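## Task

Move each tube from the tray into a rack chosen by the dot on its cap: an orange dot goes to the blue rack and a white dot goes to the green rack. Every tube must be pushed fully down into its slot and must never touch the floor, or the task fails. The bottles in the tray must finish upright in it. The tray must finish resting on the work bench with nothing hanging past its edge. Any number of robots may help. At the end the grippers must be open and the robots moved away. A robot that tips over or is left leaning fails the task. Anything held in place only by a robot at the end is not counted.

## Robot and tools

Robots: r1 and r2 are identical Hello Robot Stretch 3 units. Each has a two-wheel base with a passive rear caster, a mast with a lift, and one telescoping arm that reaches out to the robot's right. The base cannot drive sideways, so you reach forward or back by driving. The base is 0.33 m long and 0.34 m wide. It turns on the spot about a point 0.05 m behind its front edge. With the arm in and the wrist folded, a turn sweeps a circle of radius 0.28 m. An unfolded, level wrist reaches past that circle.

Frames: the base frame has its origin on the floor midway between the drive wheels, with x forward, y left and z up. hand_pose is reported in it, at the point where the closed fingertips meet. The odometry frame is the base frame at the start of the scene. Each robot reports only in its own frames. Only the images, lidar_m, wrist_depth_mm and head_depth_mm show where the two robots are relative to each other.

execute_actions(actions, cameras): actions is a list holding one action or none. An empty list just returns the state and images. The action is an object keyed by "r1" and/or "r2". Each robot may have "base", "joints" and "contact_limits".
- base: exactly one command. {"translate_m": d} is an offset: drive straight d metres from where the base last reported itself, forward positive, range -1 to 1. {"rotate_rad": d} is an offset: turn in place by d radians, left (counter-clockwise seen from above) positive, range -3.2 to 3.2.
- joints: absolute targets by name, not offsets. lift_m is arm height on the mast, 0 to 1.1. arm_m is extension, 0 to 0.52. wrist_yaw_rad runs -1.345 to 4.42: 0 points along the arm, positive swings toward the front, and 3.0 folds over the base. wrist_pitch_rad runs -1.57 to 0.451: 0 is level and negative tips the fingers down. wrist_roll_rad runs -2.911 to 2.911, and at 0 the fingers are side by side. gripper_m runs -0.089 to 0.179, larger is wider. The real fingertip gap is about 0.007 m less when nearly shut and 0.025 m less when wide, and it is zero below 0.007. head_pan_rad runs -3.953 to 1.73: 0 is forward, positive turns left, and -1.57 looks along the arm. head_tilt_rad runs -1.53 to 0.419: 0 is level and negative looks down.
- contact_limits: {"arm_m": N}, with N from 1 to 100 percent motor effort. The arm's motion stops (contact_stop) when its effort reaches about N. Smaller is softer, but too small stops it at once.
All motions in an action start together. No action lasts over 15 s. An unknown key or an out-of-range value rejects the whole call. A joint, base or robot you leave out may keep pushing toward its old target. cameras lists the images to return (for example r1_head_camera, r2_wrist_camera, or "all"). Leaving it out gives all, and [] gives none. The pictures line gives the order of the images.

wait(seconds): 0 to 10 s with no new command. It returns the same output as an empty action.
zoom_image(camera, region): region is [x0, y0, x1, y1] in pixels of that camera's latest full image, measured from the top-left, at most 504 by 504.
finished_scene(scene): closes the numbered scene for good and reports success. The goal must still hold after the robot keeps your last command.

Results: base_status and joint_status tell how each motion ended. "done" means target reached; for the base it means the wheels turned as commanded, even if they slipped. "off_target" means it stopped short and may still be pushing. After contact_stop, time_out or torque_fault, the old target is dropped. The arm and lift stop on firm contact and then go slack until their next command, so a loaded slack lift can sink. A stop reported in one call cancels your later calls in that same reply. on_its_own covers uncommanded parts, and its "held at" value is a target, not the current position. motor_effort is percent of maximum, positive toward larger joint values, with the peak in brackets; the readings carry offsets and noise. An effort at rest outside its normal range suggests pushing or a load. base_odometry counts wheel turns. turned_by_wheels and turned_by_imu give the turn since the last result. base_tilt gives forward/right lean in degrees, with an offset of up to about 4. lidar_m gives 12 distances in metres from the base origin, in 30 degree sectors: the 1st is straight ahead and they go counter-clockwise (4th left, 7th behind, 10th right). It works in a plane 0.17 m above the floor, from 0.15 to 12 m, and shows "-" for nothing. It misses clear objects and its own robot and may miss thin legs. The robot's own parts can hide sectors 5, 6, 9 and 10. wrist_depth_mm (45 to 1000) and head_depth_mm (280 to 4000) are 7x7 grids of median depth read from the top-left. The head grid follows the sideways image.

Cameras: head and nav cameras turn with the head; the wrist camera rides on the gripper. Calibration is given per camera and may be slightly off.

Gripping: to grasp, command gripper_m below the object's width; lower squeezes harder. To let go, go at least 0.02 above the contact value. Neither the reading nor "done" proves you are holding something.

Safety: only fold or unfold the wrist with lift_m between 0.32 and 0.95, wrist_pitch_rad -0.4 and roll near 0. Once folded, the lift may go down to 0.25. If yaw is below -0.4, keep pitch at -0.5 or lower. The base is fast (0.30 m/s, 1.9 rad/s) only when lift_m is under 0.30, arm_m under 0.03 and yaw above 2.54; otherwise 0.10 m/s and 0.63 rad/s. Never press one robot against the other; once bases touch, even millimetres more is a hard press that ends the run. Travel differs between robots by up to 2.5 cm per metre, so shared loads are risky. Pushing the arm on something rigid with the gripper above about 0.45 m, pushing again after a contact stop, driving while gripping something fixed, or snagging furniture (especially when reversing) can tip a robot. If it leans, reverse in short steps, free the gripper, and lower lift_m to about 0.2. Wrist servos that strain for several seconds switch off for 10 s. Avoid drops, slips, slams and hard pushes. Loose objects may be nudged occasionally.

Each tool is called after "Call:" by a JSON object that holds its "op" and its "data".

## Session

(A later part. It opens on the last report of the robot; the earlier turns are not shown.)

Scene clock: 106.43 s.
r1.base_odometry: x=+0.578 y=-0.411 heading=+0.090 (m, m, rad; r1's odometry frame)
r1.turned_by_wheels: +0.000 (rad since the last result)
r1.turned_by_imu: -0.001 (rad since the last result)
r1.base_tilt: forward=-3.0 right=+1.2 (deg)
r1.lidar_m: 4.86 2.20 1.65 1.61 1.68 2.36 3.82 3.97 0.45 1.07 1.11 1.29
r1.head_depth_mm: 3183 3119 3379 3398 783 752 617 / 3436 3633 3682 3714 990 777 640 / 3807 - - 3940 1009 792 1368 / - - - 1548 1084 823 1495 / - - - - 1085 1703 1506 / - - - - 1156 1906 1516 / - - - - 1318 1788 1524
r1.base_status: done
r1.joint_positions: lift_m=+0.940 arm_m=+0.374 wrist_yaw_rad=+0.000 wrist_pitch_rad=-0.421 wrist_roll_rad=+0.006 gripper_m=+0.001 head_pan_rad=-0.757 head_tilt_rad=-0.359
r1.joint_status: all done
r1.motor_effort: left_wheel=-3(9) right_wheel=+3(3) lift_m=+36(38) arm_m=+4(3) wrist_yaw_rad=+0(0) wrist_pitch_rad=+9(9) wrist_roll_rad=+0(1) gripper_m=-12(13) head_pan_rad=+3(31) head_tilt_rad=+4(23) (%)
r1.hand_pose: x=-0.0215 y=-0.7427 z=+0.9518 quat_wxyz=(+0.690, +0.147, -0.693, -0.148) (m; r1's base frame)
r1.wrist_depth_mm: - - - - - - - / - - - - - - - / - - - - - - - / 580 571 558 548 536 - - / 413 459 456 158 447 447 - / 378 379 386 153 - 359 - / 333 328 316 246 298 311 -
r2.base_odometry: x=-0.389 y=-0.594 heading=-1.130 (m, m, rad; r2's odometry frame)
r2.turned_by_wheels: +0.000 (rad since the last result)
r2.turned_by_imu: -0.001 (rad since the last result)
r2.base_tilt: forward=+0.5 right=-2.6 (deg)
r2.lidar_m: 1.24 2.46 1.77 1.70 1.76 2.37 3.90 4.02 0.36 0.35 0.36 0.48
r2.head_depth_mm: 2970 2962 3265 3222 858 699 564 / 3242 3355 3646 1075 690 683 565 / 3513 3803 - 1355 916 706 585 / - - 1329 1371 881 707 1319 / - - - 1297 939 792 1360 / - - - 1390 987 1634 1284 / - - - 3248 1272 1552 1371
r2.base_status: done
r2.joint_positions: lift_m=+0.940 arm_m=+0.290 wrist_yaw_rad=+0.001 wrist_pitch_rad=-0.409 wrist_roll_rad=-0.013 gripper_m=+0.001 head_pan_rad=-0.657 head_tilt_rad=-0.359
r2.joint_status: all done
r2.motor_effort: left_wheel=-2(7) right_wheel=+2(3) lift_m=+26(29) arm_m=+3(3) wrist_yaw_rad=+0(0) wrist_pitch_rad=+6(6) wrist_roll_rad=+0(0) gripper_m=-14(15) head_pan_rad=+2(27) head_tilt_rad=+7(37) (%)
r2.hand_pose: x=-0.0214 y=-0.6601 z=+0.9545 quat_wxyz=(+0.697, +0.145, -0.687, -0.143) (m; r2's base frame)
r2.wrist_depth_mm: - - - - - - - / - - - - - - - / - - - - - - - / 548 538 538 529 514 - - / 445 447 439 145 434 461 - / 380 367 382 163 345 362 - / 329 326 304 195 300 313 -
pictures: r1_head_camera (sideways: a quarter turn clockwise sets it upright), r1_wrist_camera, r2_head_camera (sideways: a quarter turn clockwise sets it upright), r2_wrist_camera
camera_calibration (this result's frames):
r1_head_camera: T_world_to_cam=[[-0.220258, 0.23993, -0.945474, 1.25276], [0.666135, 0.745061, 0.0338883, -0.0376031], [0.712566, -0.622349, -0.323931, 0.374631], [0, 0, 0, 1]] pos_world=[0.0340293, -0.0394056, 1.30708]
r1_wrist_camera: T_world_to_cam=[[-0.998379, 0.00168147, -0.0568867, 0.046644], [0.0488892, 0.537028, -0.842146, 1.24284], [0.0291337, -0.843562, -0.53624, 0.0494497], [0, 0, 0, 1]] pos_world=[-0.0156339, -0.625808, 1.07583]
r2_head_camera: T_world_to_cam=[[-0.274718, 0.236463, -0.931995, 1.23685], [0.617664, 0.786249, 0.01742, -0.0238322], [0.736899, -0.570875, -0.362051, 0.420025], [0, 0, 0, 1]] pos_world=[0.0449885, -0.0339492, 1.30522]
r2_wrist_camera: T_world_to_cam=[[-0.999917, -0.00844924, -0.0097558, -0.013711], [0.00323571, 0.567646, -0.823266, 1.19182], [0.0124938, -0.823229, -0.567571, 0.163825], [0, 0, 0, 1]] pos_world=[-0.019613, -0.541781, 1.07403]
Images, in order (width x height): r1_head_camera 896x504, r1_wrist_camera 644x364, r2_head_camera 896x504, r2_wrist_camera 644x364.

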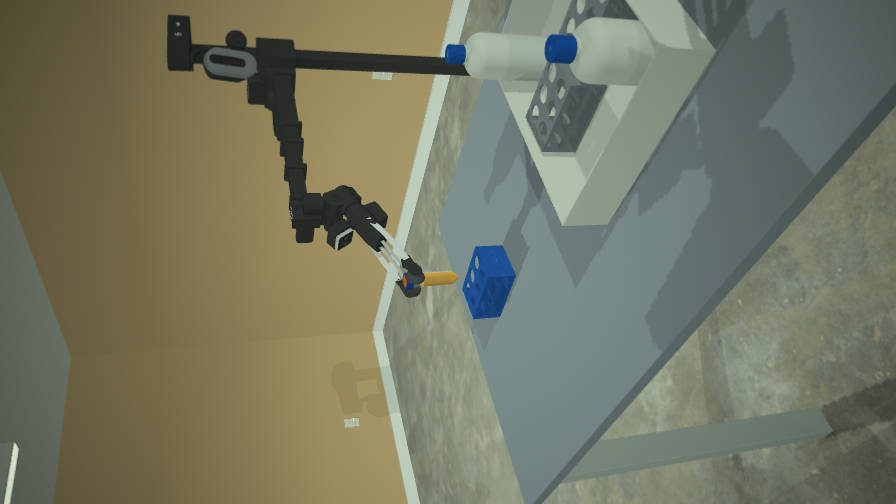

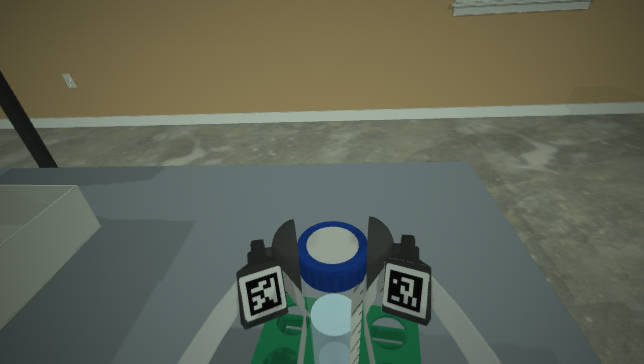

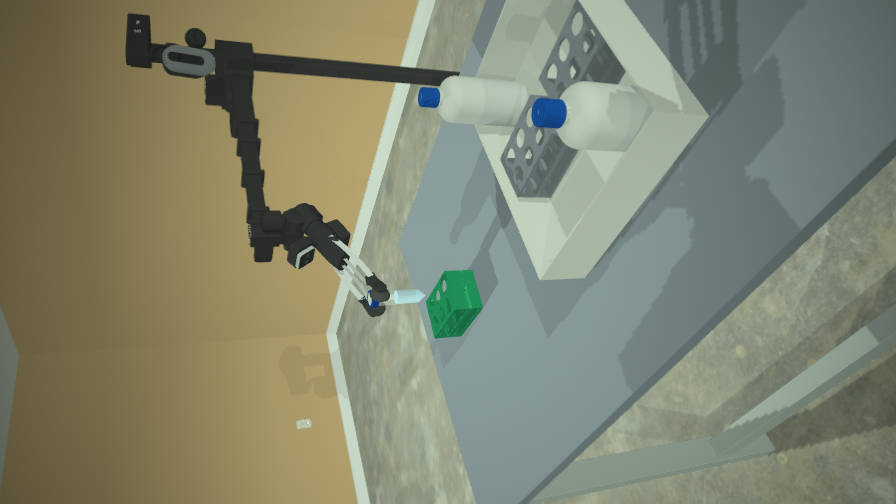

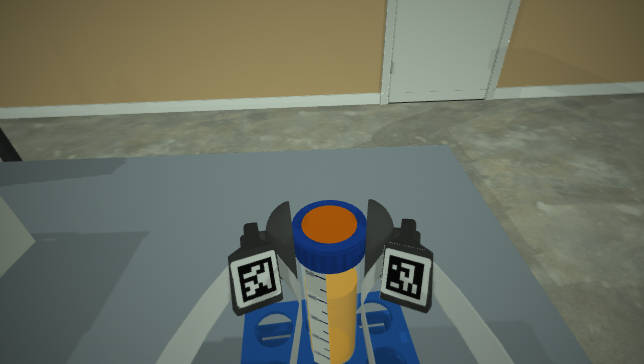

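Call:
{"op": "execute_actions", "data": {"actions": [{"r1":{"joints":{"lift_m":0.918}},"r2":{"joints":{"lift_m":0.915}}}], "cameras": ["r1_head_camera","r1_wrist_camera","r2_head_camera","r2_wrist_camera"]}}

Call:
{"op": "zoom_image", "data": {"camera": "r1_head_camera", "region": [400,230,530,330]}}

Call:
{"op": "zoom_image", "data": {"camera": "r2_head_camera", "region": [365,255,495,355]}}

Scene clock: 110.83 s.
r1.base_odometry: x=+0.578 y=-0.411 heading=+0.090 (m, m, rad; r1's odometry frame)
r1.turned_by_wheels: +0.000 (rad since the last result)
r1.turned_by_imu: -0.001 (rad since the last result)
r1.base_tilt: forward=-3.1 right=+1.1 (deg)
r1.lidar_m: 4.85 2.20 1.65 1.60 1.68 2.35 3.81 4.02 0.45 1.07 1.12 1.29
r1.head_depth_mm: 3128 3139 3371 3456 780 755 616 / 3434 3588 3736 3824 992 782 636 / 3688 - - 1654 1003 786 1374 / - - - 1447 1077 822 1493 / - - - - 1088 1723 1506 / - - - - 1158 1905 1516 / - - - - 1326 1795 1527
r1.base_status: not commanded
r1.joint_positions: lift_m=+0.918 arm_m=+0.374 wrist_yaw_rad=+0.000 wrist_pitch_rad=-0.421 wrist_roll_rad=+0.006 gripper_m=+0.001 head_pan_rad=-0.757 head_tilt_rad=-0.359
r1.joint_status: all done
r1.motor_effort: left_wheel=-3(3) right_wheel=+3(3) lift_m=+23(34) arm_m=+4(4) wrist_yaw_rad=+0(0) wrist_pitch_rad=+9(9) wrist_roll_rad=+0(0) gripper_m=-13(12) head_pan_rad=+3(3) head_tilt_rad=+4(4) (%)
r1.hand_pose: x=-0.0215 y=-0.7427 z=+0.9304 quat_wxyz=(+0.690, +0.147, -0.693, -0.148) (m; r1's base frame)
r1.wrist_depth_mm: - - - - - - - / - - - - - - - / - - - - - - - / 457 542 522 519 493 - - / 398 429 421 158 415 409 - / 362 361 355 152 - 334 - / 311 304 291 223 276 288 302
r2.base_odometry: x=-0.389 y=-0.594 heading=-1.130 (m, m, rad; r2's odometry frame)
r2.turned_by_wheels: +0.000 (rad since the last result)
r2.turned_by_imu: -0.001 (rad since the last result)
r2.base_tilt: forward=+0.4 right=-2.7 (deg)
r2.lidar_m: 1.25 2.46 1.77 1.70 1.76 2.38 3.91 4.05 0.36 0.35 0.36 0.49
r2.head_depth_mm: 2960 2950 3230 3170 859 701 564 / 3239 3393 3617 1072 691 686 564 / 3585 3760 - 1361 918 704 583 / - - 1316 1371 881 707 1319 / - - - 1278 938 792 1366 / - - - 1388 985 1652 1293 / - - - 3239 1276 1532 1361
r2.base_status: not commanded
r2.joint_positions: lift_m=+0.915 arm_m=+0.290 wrist_yaw_rad=+0.001 wrist_pitch_rad=-0.409 wrist_roll_rad=-0.013 gripper_m=+0.001 head_pan_rad=-0.657 head_tilt_rad=-0.359
r2.joint_status: all done
r2.motor_effort: left_wheel=-1(2) right_wheel=+1(1) lift_m=+20(26) arm_m=+3(3) wrist_yaw_rad=+0(0) wrist_pitch_rad=+6(6) wrist_roll_rad=+0(0) gripper_m=-15(16) head_pan_rad=+2(2) head_tilt_rad=+7(6) (%)
r2.hand_pose: x=-0.0214 y=-0.6601 z=+0.9298 quat_wxyz=(+0.697, +0.145, -0.687, -0.143) (m; r2's base frame)
r2.wrist_depth_mm: - - - - - - - / - - - - - - - / - - - - - - - / 509 495 492 482 475 - - / 406 411 407 144 405 404 - / 348 347 342 162 311 325 - / 302 298 280 195 258 286 968
pictures: r1_head_camera (sideways: a quarter turn clockwise sets it upright), r1_wrist_camera, r2_head_camera (sideways: a quarter turn clockwise sets it upright), r2_wrist_camera
camera_calibration (this result's frames):
r1_head_camera: T_world_to_cam=[[-0.220258, 0.23993, -0.945474, 1.25276], [0.666135, 0.745061, 0.0338883, -0.0376031], [0.712566, -0.622349, -0.323931, 0.37463], [0, 0, 0, 1]] pos_world=[0.0340293, -0.0394056, 1.30708]
r1_wrist_camera: T_world_to_cam=[[-0.998379, 0.00168284, -0.0568867, 0.045426], [0.0488894, 0.537045, -0.842136, 1.2248], [0.0291335, -0.843552, -0.536256, 0.0379828], [0, 0, 0, 1]] pos_world=[-0.0156339, -0.625809, 1.0544]
r2_head_camera: T_world_to_cam=[[-0.274718, 0.236463, -0.931995, 1.23685], [0.617664, 0.786249, 0.01742, -0.0238322], [0.736899, -0.570875, -0.362052, 0.420025], [0, 0, 0, 1]] pos_world=[0.0449885, -0.0339492, 1.30522]
r2_wrist_camera: T_world_to_cam=[[-0.999917, -0.00844942, -0.00975586, -0.0139517], [0.00323566, 0.567646, -0.823266, 1.17151], [0.012494, -0.823229, -0.567572, 0.14982], [0, 0, 0, 1]] pos_world=[-0.019613, -0.541784, 1.04936]
Images, in order (width x height): r1_head_camera 896x504, r1_wrist_camera 644x364, r2_head_camera 896x504, r2_wrist_camera 644x364.

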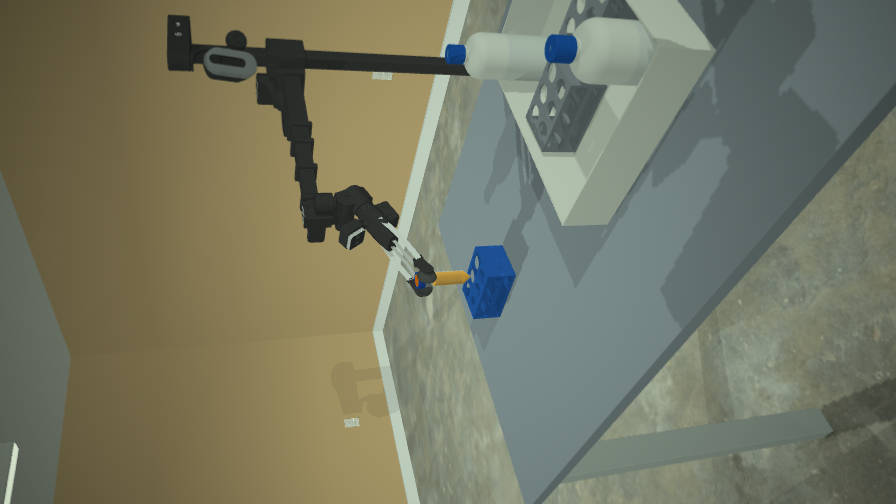

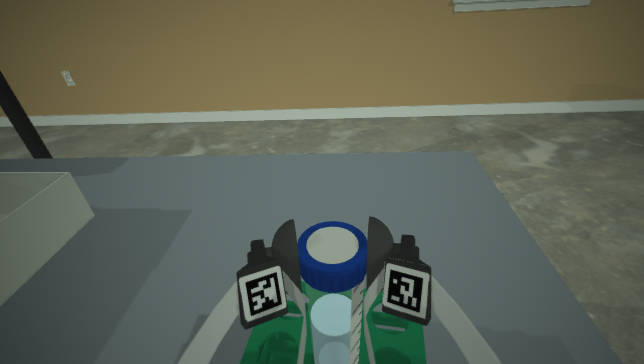

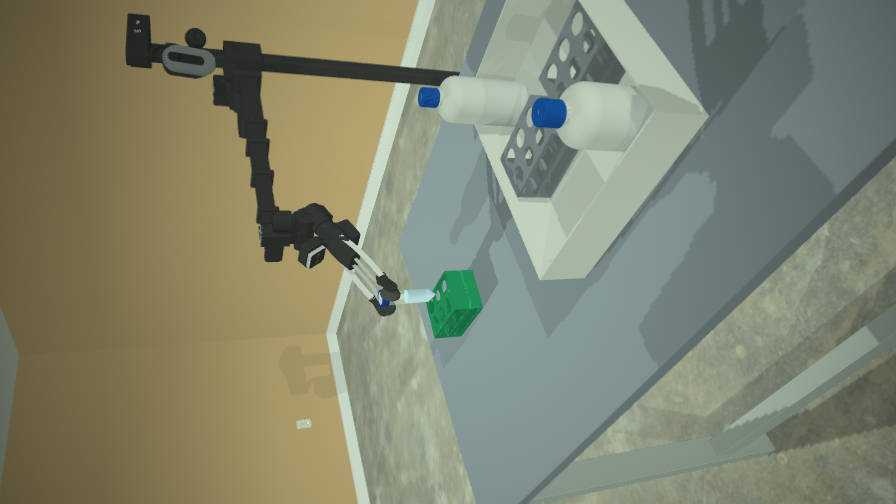

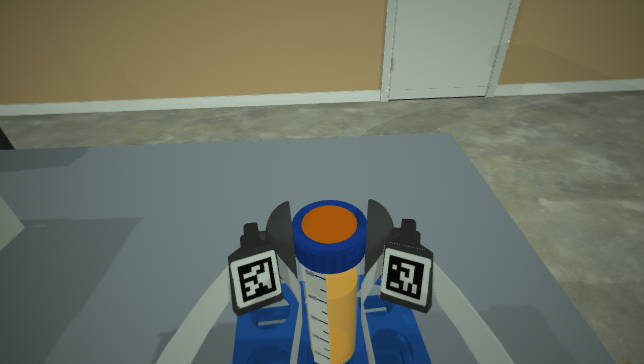

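Region (400, 230, 530, 330) of r1_head_camera's 896x504 image, scaled by 3.877, with more detail than that image has; it fills the top 388 rows of this view, and the rest is white.

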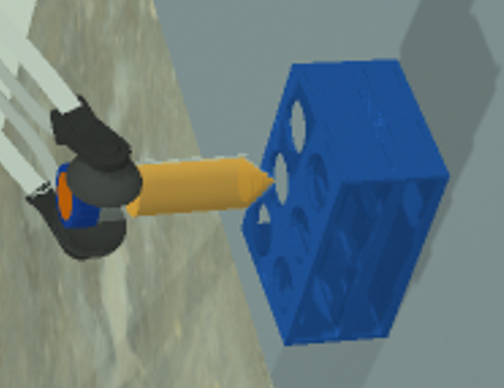

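Region (365, 255, 495, 355) of r2_head_camera's 896x504 image, scaled by 3.877, with more detail than that image has; it fills the top 388 rows of this view, and the rest is white.

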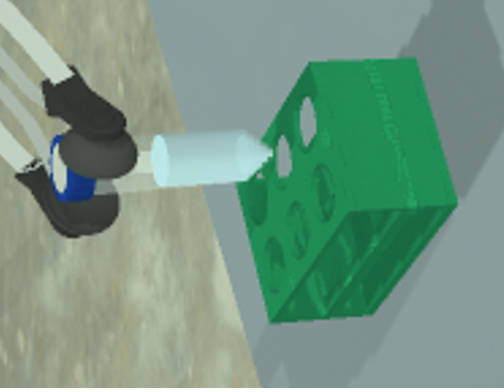

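Call:
{"op": "execute_actions", "data": {"actions": [{"r1":{"joints":{"lift_m":0.885,"arm_m":0.378}},"r2":{"joints":{"lift_m":0.883}}}], "cameras": ["r1_head_camera","r1_wrist_camera","r2_head_camera","r2_wrist_camera"]}}

Call:
{"op": "zoom_image", "data": {"camera": "r1_head_camera", "region": [400,230,530,330]}}

Call:
{"op": "zoom_image", "data": {"camera": "r2_head_camera", "region": [365,255,495,355]}}

Scene clock: 116.70 s.
r1.base_odometry: x=+0.578 y=-0.411 heading=+0.090 (m, m, rad; r1's odometry frame)
r1.turned_by_wheels: +0.000 (rad since the last result)
r1.turned_by_imu: -0.001 (rad since the last result)
r1.base_tilt: forward=-3.0 right=+1.1 (deg)
r1.lidar_m: 4.88 2.20 1.65 1.60 1.68 2.37 3.81 4.00 0.45 1.07 1.12 1.29
r1.head_depth_mm: 3107 3118 3394 3462 783 754 617 / 3427 3663 3734 3846 994 781 639 / 3726 - - 1673 1012 788 1360 / - - - 1398 1082 826 1490 / - - - - 1087 1715 1507 / - - - - 1160 1916 1513 / - - - - 1326 1782 1515
r1.base_status: not commanded
r1.joint_positions: lift_m=+0.885 arm_m=+0.378 wrist_yaw_rad=+0.000 wrist_pitch_rad=-0.420 wrist_roll_rad=+0.006 gripper_m=+0.001 head_pan_rad=-0.757 head_tilt_rad=-0.359
r1.joint_status: all done
r1.motor_effort: left_wheel=-3(2) right_wheel=+2(3) lift_m=+22(26) arm_m=+4(1) wrist_yaw_rad=+0(0) wrist_pitch_rad=+9(9) wrist_roll_rad=+1(1) gripper_m=-13(13) head_pan_rad=+3(3) head_tilt_rad=+4(4) (%)
r1.hand_pose: x=-0.0215 y=-0.7468 z=+0.8975 quat_wxyz=(+0.690, +0.147, -0.693, -0.148) (m; r1's base frame)
r1.wrist_depth_mm: - - - - - - - / - - - - - - - / - - - - - - - / 412 474 465 459 442 484 - / 375 383 372 158 367 352 - / 319 318 320 154 - 297 - / 275 270 239 190 222 256 251
r2.base_odometry: x=-0.389 y=-0.594 heading=-1.130 (m, m, rad; r2's odometry frame)
r2.turned_by_wheels: +0.000 (rad since the last result)
r2.turned_by_imu: +0.000 (rad since the last result)
r2.base_tilt: forward=+0.4 right=-2.8 (deg)
r2.lidar_m: 1.25 2.46 1.77 1.70 1.76 2.37 3.89 4.02 0.36 0.35 0.36 0.49
r2.head_depth_mm: 2954 2972 3221 3129 854 698 563 / 3276 3381 3593 1070 696 683 566 / 3552 3799 - 1368 917 705 584 / - - - 1283 874 706 1313 / - - - 1279 942 795 1366 / - - - 1393 987 1642 1291 / - - - 3317 1272 1533 1359
r2.base_status: not commanded
r2.joint_positions: lift_m=+0.883 arm_m=+0.290 wrist_yaw_rad=+0.001 wrist_pitch_rad=-0.409 wrist_roll_rad=-0.013 gripper_m=+0.001 head_pan_rad=-0.657 head_tilt_rad=-0.359
r2.joint_status: all done
r2.motor_effort: left_wheel=-1(2) right_wheel=+1(2) lift_m=+20(19) arm_m=+3(3) wrist_yaw_rad=-1(1) wrist_pitch_rad=+6(6) wrist_roll_rad=+0(0) gripper_m=-15(15) head_pan_rad=+2(3) head_tilt_rad=+6(6) (%)
r2.hand_pose: x=-0.0214 y=-0.6602 z=+0.8979 quat_wxyz=(+0.697, +0.145, -0.688, -0.143) (m; r2's base frame)
r2.wrist_depth_mm: - - - - - - - / - - - - - - - / - 568 553 539 538 - - / 447 451 431 430 419 464 - / 366 362 359 143 360 339 - / 308 302 303 163 276 293 - / 267 263 230 186 215 253 249
pictures: r1_head_camera (sideways: a quarter turn clockwise sets it upright), r1_wrist_camera, r2_head_camera (sideways: a quarter turn clockwise sets it upright), r2_wrist_camera
camera_calibration (this result's frames):
r1_head_camera: T_world_to_cam=[[-0.220249, 0.239921, -0.945478, 1.25276], [0.666134, 0.745061, 0.0338879, -0.0376026], [0.712569, -0.622352, -0.323919, 0.374614], [0, 0, 0, 1]] pos_world=[0.0340293, -0.0394055, 1.30708]
r1_wrist_camera: T_world_to_cam=[[-0.998379, 0.00151045, -0.0568911, 0.0434707], [0.0488223, 0.536417, -0.84254, 1.19926], [0.0292447, -0.843952, -0.535621, 0.0160539], [0, 0, 0, 1]] pos_world=[-0.0156201, -0.629822, 1.0215]
r2_head_camera: T_world_to_cam=[[-0.274718, 0.236463, -0.931995, 1.23685], [0.617663, 0.78625, 0.01742, -0.0238322], [0.7369, -0.570874, -0.362051, 0.420025], [0, 0, 0, 1]] pos_world=[0.0449885, -0.0339491, 1.30522]
r2_wrist_camera: T_world_to_cam=[[-0.999916, -0.00858871, -0.00975609, -0.0143243], [0.00316049, 0.567404, -0.823434, 1.14522], [0.0126079, -0.823395, -0.567329, 0.131332], [0, 0, 0, 1]] pos_world=[-0.0195984, -0.54179, 1.01739]
Images, in order (width x height): r1_head_camera 896x504, r1_wrist_camera 644x364, r2_head_camera 896x504, r2_wrist_camera 644x364.

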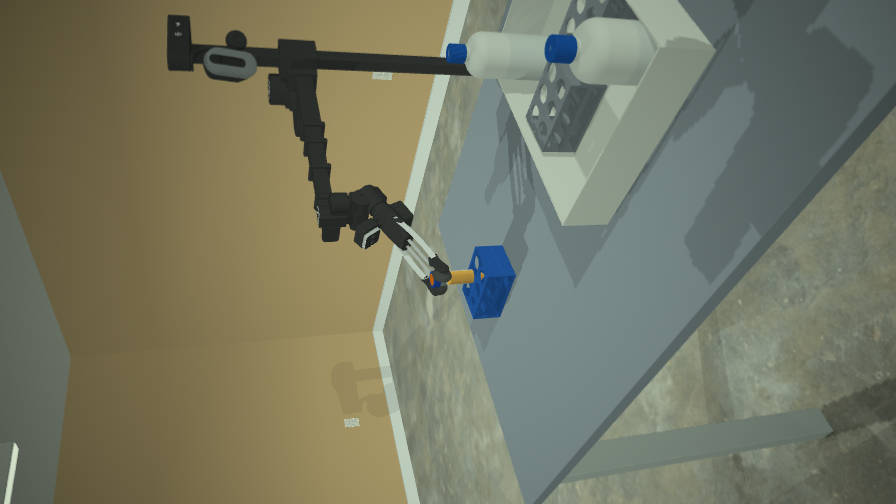

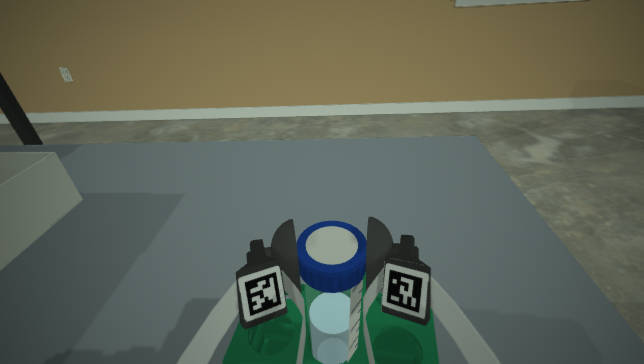

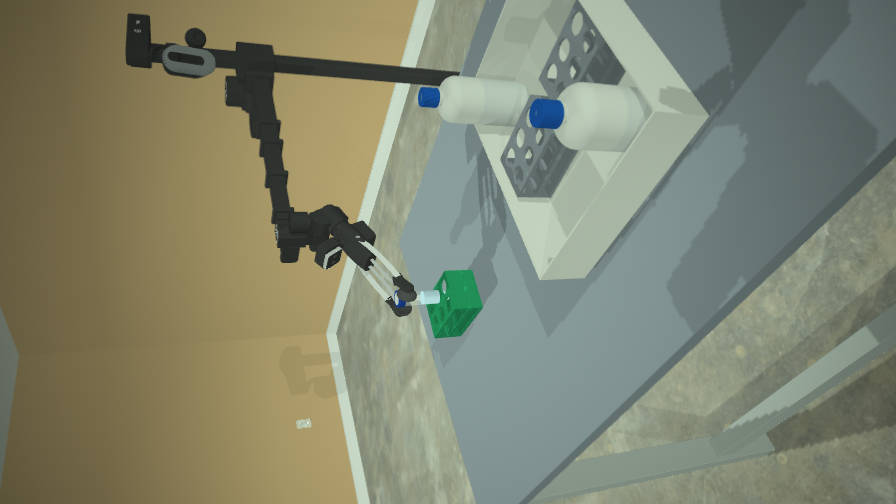

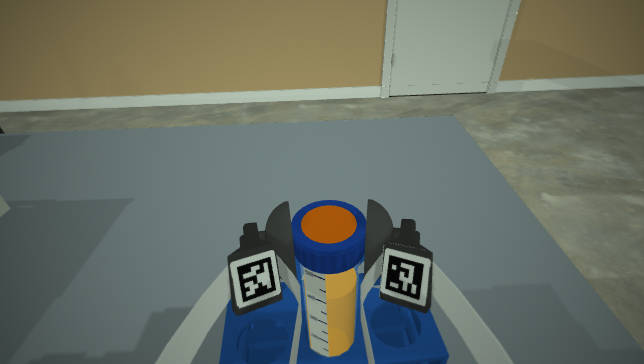

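Region (400, 230, 530, 330) of r1_head_camera's 896x504 image, scaled by 3.877, with more detail than that image has; it fills the top 388 rows of this view, and the rest is white.

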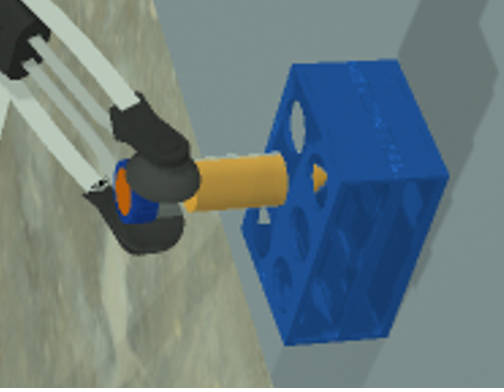

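Region (365, 255, 495, 355) of r2_head_camera's 896x504 image, scaled by 3.877, with more detail than that image has; it fills the top 388 rows of this view, and the rest is white.

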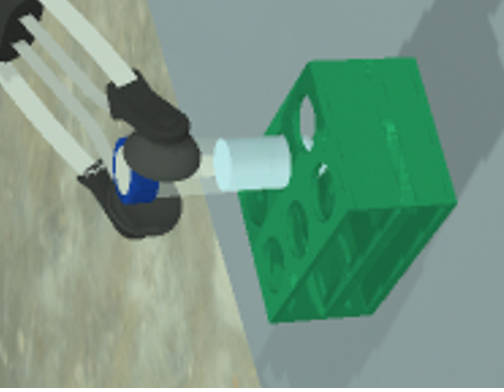

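Call:
{"op": "execute_actions", "data": {"actions": [{"r1":{"joints":{"lift_m":0.85}},"r2":{"joints":{"lift_m":0.848}}}], "cameras": ["r1_wrist_camera","r2_wrist_camera"]}}

Scene clock: 123.80 s.
r1.base_odometry: x=+0.578 y=-0.411 heading=+0.090 (m, m, rad; r1's odometry frame)
r1.turned_by_wheels: +0.000 (rad since the last result)
r1.turned_by_imu: -0.001 (rad since the last result)
r1.base_tilt: forward=-3.0 right=+1.1 (deg)
r1.lidar_m: 4.85 2.19 1.65 1.61 1.68 2.36 3.81 4.00 0.45 1.07 1.12 1.29
r1.head_depth_mm: 3097 3167 3383 3492 782 757 618 / 3460 3530 3737 3813 999 781 639 / 3719 - - 1557 1009 787 1362 / - - - 1447 1080 824 1491 / - - - - 1091 1711 1509 / - - - - 1152 1920 1505 / - - - - 1322 1787 1532
r1.base_status: not commanded
r1.joint_positions: lift_m=+0.850 arm_m=+0.378 wrist_yaw_rad=+0.000 wrist_pitch_rad=-0.381 wrist_roll_rad=+0.006 gripper_m=+0.001 head_pan_rad=-0.757 head_tilt_rad=-0.359
r1.joint_status: all done
r1.motor_effort: left_wheel=-2(2) right_wheel=+2(3) lift_m=+18(27) arm_m=+4(4) wrist_yaw_rad=+0(0) wrist_pitch_rad=-9(11) wrist_roll_rad=+0(1) gripper_m=-13(13) head_pan_rad=+3(3) head_tilt_rad=+4(4) (%)
r1.hand_pose: x=-0.0215 y=-0.7515 z=+0.8715 quat_wxyz=(+0.692, +0.134, -0.696, -0.135) (m; r1's base frame)
r1.wrist_depth_mm: - - - - - - - / - - - - - - - / - - - - - - - / 404 458 436 425 421 428 - / 363 352 348 161 345 325 - / 296 292 293 152 - 270 270 / 249 247 187 171 192 232 229
r2.base_odometry: x=-0.389 y=-0.594 heading=-1.130 (m, m, rad; r2's odometry frame)
r2.turned_by_wheels: +0.000 (rad since the last result)
r2.turned_by_imu: -0.001 (rad since the last result)
r2.base_tilt: forward=+0.4 right=-2.8 (deg)
r2.lidar_m: 1.25 2.46 1.77 1.70 1.75 2.37 3.89 4.02 0.36 0.35 0.36 0.49
r2.head_depth_mm: 2983 3007 3241 3167 856 700 563 / 3210 3434 3653 1069 697 684 567 / 3571 3817 - 1361 919 706 583 / - - - 1364 886 707 1320 / - - - 1291 938 795 1355 / - - - 1391 989 1658 1289 / - - - 3329 1273 1548 1367
r2.base_status: not commanded
r2.joint_positions: lift_m=+0.848 arm_m=+0.290 wrist_yaw_rad=+0.001 wrist_pitch_rad=-0.374 wrist_roll_rad=-0.013 gripper_m=+0.001 head_pan_rad=-0.657 head_tilt_rad=-0.359
r2.joint_status: all done
r2.motor_effort: left_wheel=+0(1) right_wheel=+1(1) lift_m=+16(21) arm_m=+4(3) wrist_yaw_rad=+0(0) wrist_pitch_rad=-4(6) wrist_roll_rad=+0(0) gripper_m=-14(16) head_pan_rad=+3(2) head_tilt_rad=+6(6) (%)
r2.hand_pose: x=-0.0213 y=-0.6643 z=+0.8710 quat_wxyz=(+0.700, +0.133, -0.690, -0.131) (m; r2's base frame)
r2.wrist_depth_mm: - - - - - - - / - - - - - - - / 550 535 528 519 506 - - / 422 406 401 389 385 402 - / 333 331 333 144 318 310 - / 280 273 277 160 214 263 260 / 238 237 176 167 176 227 226
pictures: r1_wrist_camera, r2_wrist_camera
camera_calibration (this result's frames):
r1_wrist_camera: T_world_to_cam=[[-0.998379, -0.00074105, -0.0569162, 0.0403394], [0.0488012, 0.503549, -0.862588, 1.1726], [0.0292993, -0.863967, -0.502696, -0.0456135], [0, 0, 0, 1]] pos_world=[-0.0156139, -0.629841, 0.990838]
r2_wrist_camera: T_world_to_cam=[[-0.999914, -0.00911313, -0.00947452, -0.0151695], [0.00307471, 0.538603, -0.842554, 1.12293], [0.0127813, -0.842511, -0.538528, 0.0748593], [0, 0, 0, 1]] pos_world=[-0.0195777, -0.541881, 0.986299]
Images, in order (width x height): r1_wrist_camera 644x364, r2_wrist_camera 644x364.

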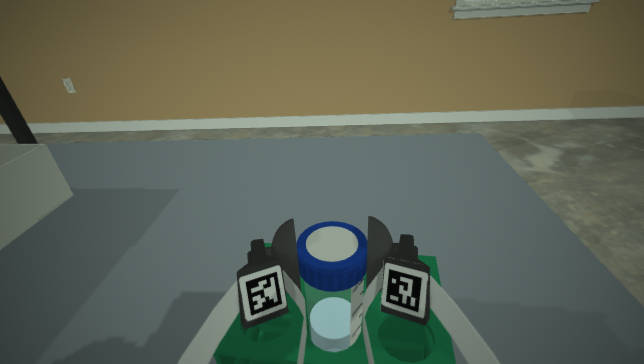

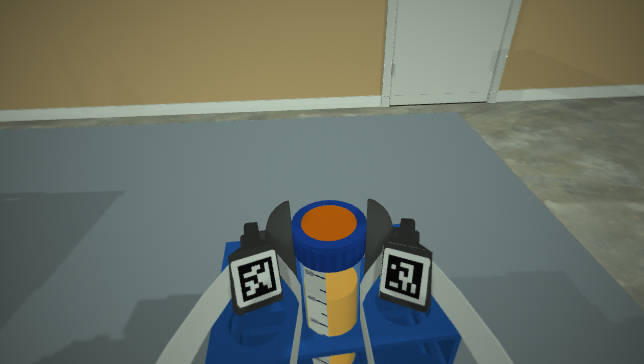

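Both bottomed 5 mm below tray height, consistent with seating.

Call:
{"op": "execute_actions", "data": {"actions": [{"r1":{"joints":{"gripper_m":0.08}},"r2":{"joints":{"gripper_m":0.08}}}], "cameras": []}}

Call:
{"op": "execute_actions", "data": {"actions": [{"r1":{"joints":{"lift_m":0.9,"arm_m":0}},"r2":{"joints":{"lift_m":0.9,"arm_m":0}}}], "cameras": ["r1_wrist_camera","r2_wrist_camera"]}}

Call:
{"op": "zoom_image", "data": {"camera": "r1_wrist_camera", "region": [230,50,430,200]}}

Call:
{"op": "zoom_image", "data": {"camera": "r2_wrist_camera", "region": [230,50,430,200]}}

Scene clock: 129.00 s.
r1.base_odometry: x=+0.578 y=-0.411 heading=+0.090 (m, m, rad; r1's odometry frame)
r1.turned_by_wheels: +0.000 (rad since the last result)
r1.turned_by_imu: -0.001 (rad since the last result)
r1.base_tilt: forward=-3.0 right=+1.1 (deg)
r1.lidar_m: 4.86 2.20 1.65 1.60 1.68 2.36 3.82 4.01 0.45 1.07 1.12 1.29
r1.head_depth_mm: 3107 3219 3347 3439 782 753 618 / 3423 3601 3735 3880 999 781 639 / 3783 - - 1554 1012 791 1369 / - - - 1450 1078 822 1497 / - - - - 1089 1701 1511 / - - - - 1156 1911 1525 / - - - - 1325 1806 1512
r1.base_status: not commanded
r1.joint_positions: lift_m=+0.850 arm_m=+0.378 wrist_yaw_rad=+0.000 wrist_pitch_rad=-0.415 wrist_roll_rad=+0.006 gripper_m=+0.080 head_pan_rad=-0.757 head_tilt_rad=-0.359
r1.joint_status: all done
r1.motor_effort: left_wheel=-2(2) right_wheel=+2(2) lift_m=+22(22) arm_m=+4(4) wrist_yaw_rad=+0(1) wrist_pitch_rad=+7(10) wrist_roll_rad=+0(1) gripper_m=+0(88) head_pan_rad=+3(3) head_tilt_rad=+4(4) (%)
r1.hand_pose: x=-0.0215 y=-0.7474 z=+0.8637 quat_wxyz=(+0.690, +0.145, -0.694, -0.146) (m; r1's base frame)
r1.wrist_depth_mm: - - - - - - - / - - - - - - - / 571 563 548 524 509 - - / 389 420 411 395 388 380 - / 337 331 336 149 325 307 - / 281 275 261 186 201 257 254 / 238 235 201 172 170 222 218
r2.base_odometry: x=-0.389 y=-0.594 heading=-1.130 (m, m, rad; r2's odometry frame)
r2.turned_by_wheels: +0.000 (rad since the last result)
r2.turned_by_imu: -0.001 (rad since the last result)
r2.base_tilt: forward=+0.3 right=-2.8 (deg)
r2.lidar_m: 1.25 2.47 1.78 1.70 1.75 2.37 3.89 4.03 0.36 0.35 0.36 0.49
r2.head_depth_mm: 2962 3022 3245 3151 856 700 564 / 3239 3398 3582 1073 696 686 564 / 3588 3792 - 1363 919 704 584 / - - - 1285 883 709 1320 / - - - 1289 939 790 1355 / - - - 1387 985 1640 1286 / - - - 3339 1277 1544 1364
r2.base_status: not commanded
r2.joint_positions: lift_m=+0.848 arm_m=+0.290 wrist_yaw_rad=+0.001 wrist_pitch_rad=-0.403 wrist_roll_rad=-0.013 gripper_m=+0.080 head_pan_rad=-0.657 head_tilt_rad=-0.359
r2.joint_status: all done
r2.motor_effort: left_wheel=-1(2) right_wheel=+1(1) lift_m=+20(19) arm_m=+3(3) wrist_yaw_rad=+0(0) wrist_pitch_rad=+4(5) wrist_roll_rad=+0(0) gripper_m=+0(77) head_pan_rad=+2(3) head_tilt_rad=+7(5) (%)
r2.hand_pose: x=-0.0213 y=-0.6609 z=+0.8642 quat_wxyz=(+0.698, +0.143, -0.688, -0.141) (m; r2's base frame)
r2.wrist_depth_mm: - - - - - - - / - - - - - - - / 514 491 483 483 462 - - / 392 382 379 369 363 363 - / 317 311 314 141 249 294 - / 267 264 210 166 198 254 247 / 231 229 182 171 185 219 217
pictures: none
No camera images: the call's "cameras" was empty. Leave "cameras" out to get every camera's image.

Scene clock: 132.97 s.
r1.base_odometry: x=+0.578 y=-0.411 heading=+0.090 (m, m, rad; r1's odometry frame)
r1.turned_by_wheels: +0.000 (rad since the last result)
r1.turned_by_imu: -0.001 (rad since the last result)
r1.base_tilt: forward=-3.0 right=+1.0 (deg)
r1.lidar_m: 4.87 2.20 1.65 1.60 1.68 2.36 3.81 4.01 0.45 1.07 1.12 1.29
r1.head_depth_mm: 3168 3148 3321 3397 783 753 617 / 3373 3557 1782 3800 994 783 640 / 3760 - - 1554 1009 786 1366 / - - - 1684 1077 820 1496 / - - - - 1092 1716 1504 / - - - - 1163 1923 1517 / - - - - 1315 1809 1520
r1.base_status: not commanded
r1.joint_positions: lift_m=+0.900 arm_m=+0.000 wrist_yaw_rad=+0.000 wrist_pitch_rad=-0.416 wrist_roll_rad=+0.006 gripper_m=+0.080 head_pan_rad=-0.757 head_tilt_rad=-0.359
r1.joint_status: all done
r1.motor_effort: left_wheel=-2(1) right_wheel=+2(2) lift_m=+36(37) arm_m=-1(3) wrist_yaw_rad=+0(0) wrist_pitch_rad=+7(7) wrist_roll_rad=+1(1) gripper_m=+0(0) head_pan_rad=+3(3) head_tilt_rad=+4(4) (%)
r1.hand_pose: x=-0.0215 y=-0.3699 z=+0.9128 quat_wxyz=(+0.690, +0.146, -0.694, -0.147) (m; r1's base frame)
r1.wrist_depth_mm: - - - - - - - / 704 - - - - - - / 435 594 667 537 626 - - / 441 507 502 488 472 - - / 414 410 417 387 393 391 - / 345 339 342 329 320 318 - / 295 289 284 280 277 274 284
r2.base_odometry: x=-0.389 y=-0.594 heading=-1.130 (m, m, rad; r2's odometry frame)
r2.turned_by_wheels: +0.000 (rad since the last result)
r2.turned_by_imu: +0.000 (rad since the last result)
r2.base_tilt: forward=+0.4 right=-2.7 (deg)
r2.lidar_m: 1.25 2.46 1.77 1.70 1.76 2.37 3.90 4.03 0.36 0.35 0.36 0.49
r2.head_depth_mm: 2967 2964 3252 3215 857 701 564 / 3240 3409 3502 1070 698 687 567 / 3585 3832 - 1370 920 705 583 / - - - 1358 883 706 1314 / - - - 1295 939 794 1361 / - - - 1398 987 1629 1287 / - - - 3293 1282 1524 1363
r2.base_status: not commanded
r2.joint_positions: lift_m=+0.900 arm_m=+0.000 wrist_yaw_rad=+0.001 wrist_pitch_rad=-0.404 wrist_roll_rad=-0.013 gripper_m=+0.080 head_pan_rad=-0.657 head_tilt_rad=-0.359
r2.joint_status: all done
r2.motor_effort: left_wheel=-1(1) right_wheel=+1(1) lift_m=+26(20) arm_m=-3(2) wrist_yaw_rad=+0(0) wrist_pitch_rad=+5(5) wrist_roll_rad=+0(0) gripper_m=+1(0) head_pan_rad=+2(2) head_tilt_rad=+7(7) (%)
r2.hand_pose: x=-0.0214 y=-0.3715 z=+0.9156 quat_wxyz=(+0.697, +0.143, -0.688, -0.141) (m; r2's base frame)
r2.wrist_depth_mm: - - - - - - - / - - - - - - - / 514 600 609 464 585 - - / 460 473 472 451 451 - - / 388 389 395 379 378 380 - / 335 328 311 320 308 319 - / 288 286 279 281 276 275 277
pictures: r1_wrist_camera, r2_wrist_camera
camera_calibration (this result's frames):
r1_wrist_camera: T_world_to_cam=[[-0.998379, 0.00135726, -0.0568944, 0.0437025], [0.0488539, 0.533219, -0.844565, 1.01065], [0.0291909, -0.845976, -0.532421, 0.338614], [0, 0, 0, 1]] pos_world=[-0.0156267, -0.252496, 1.03633]
r2_wrist_camera: T_world_to_cam=[[-0.999916, -0.00857475, -0.00971675, -0.0117159], [0.00319424, 0.563583, -0.826053, 0.997006], [0.0125594, -0.826015, -0.563508, 0.374625], [0, 0, 0, 1]] pos_world=[-0.0196047, -0.25255, 1.03457]
Images, in order (width x height): r1_wrist_camera 644x364, r2_wrist_camera 644x364.

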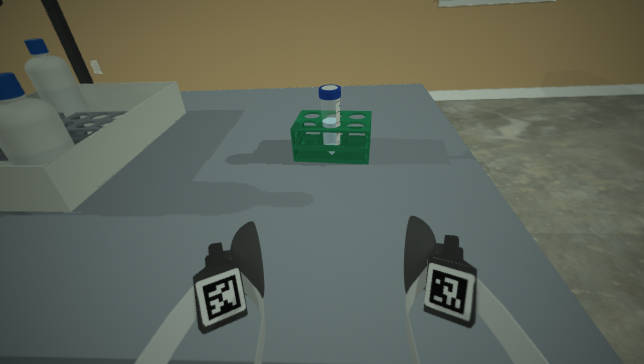

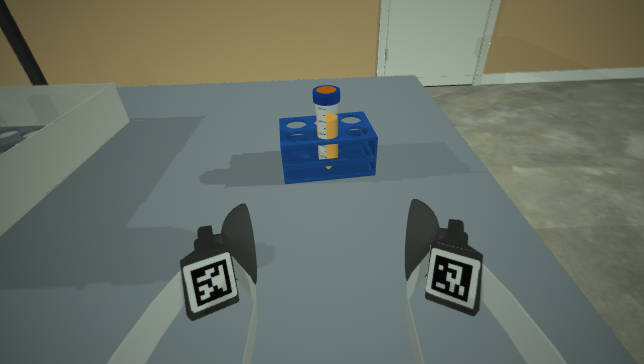

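Region (230, 50, 430, 200) of r1_wrist_camera's 644x364 image, scaled by 2.520; it fills the top 378 rows of this view, and the rest is white.

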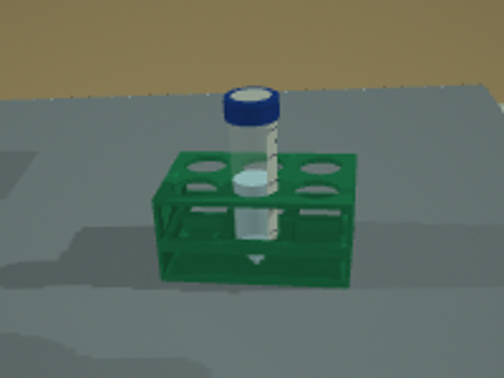

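Region (230, 50, 430, 200) of r2_wrist_camera's 644x364 image, scaled by 2.520; it fills the top 378 rows of this view, and the rest is white.

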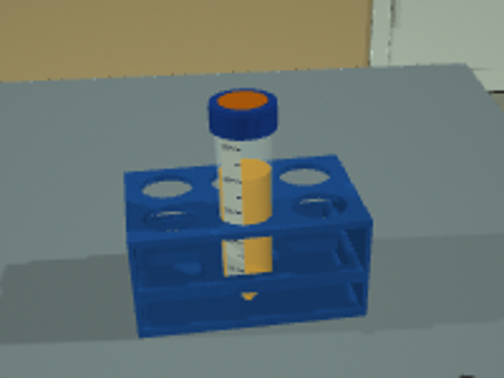

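Call:
{"op": "finished_scene", "data": {"scene": 1}}

The scene is finished: the task was done.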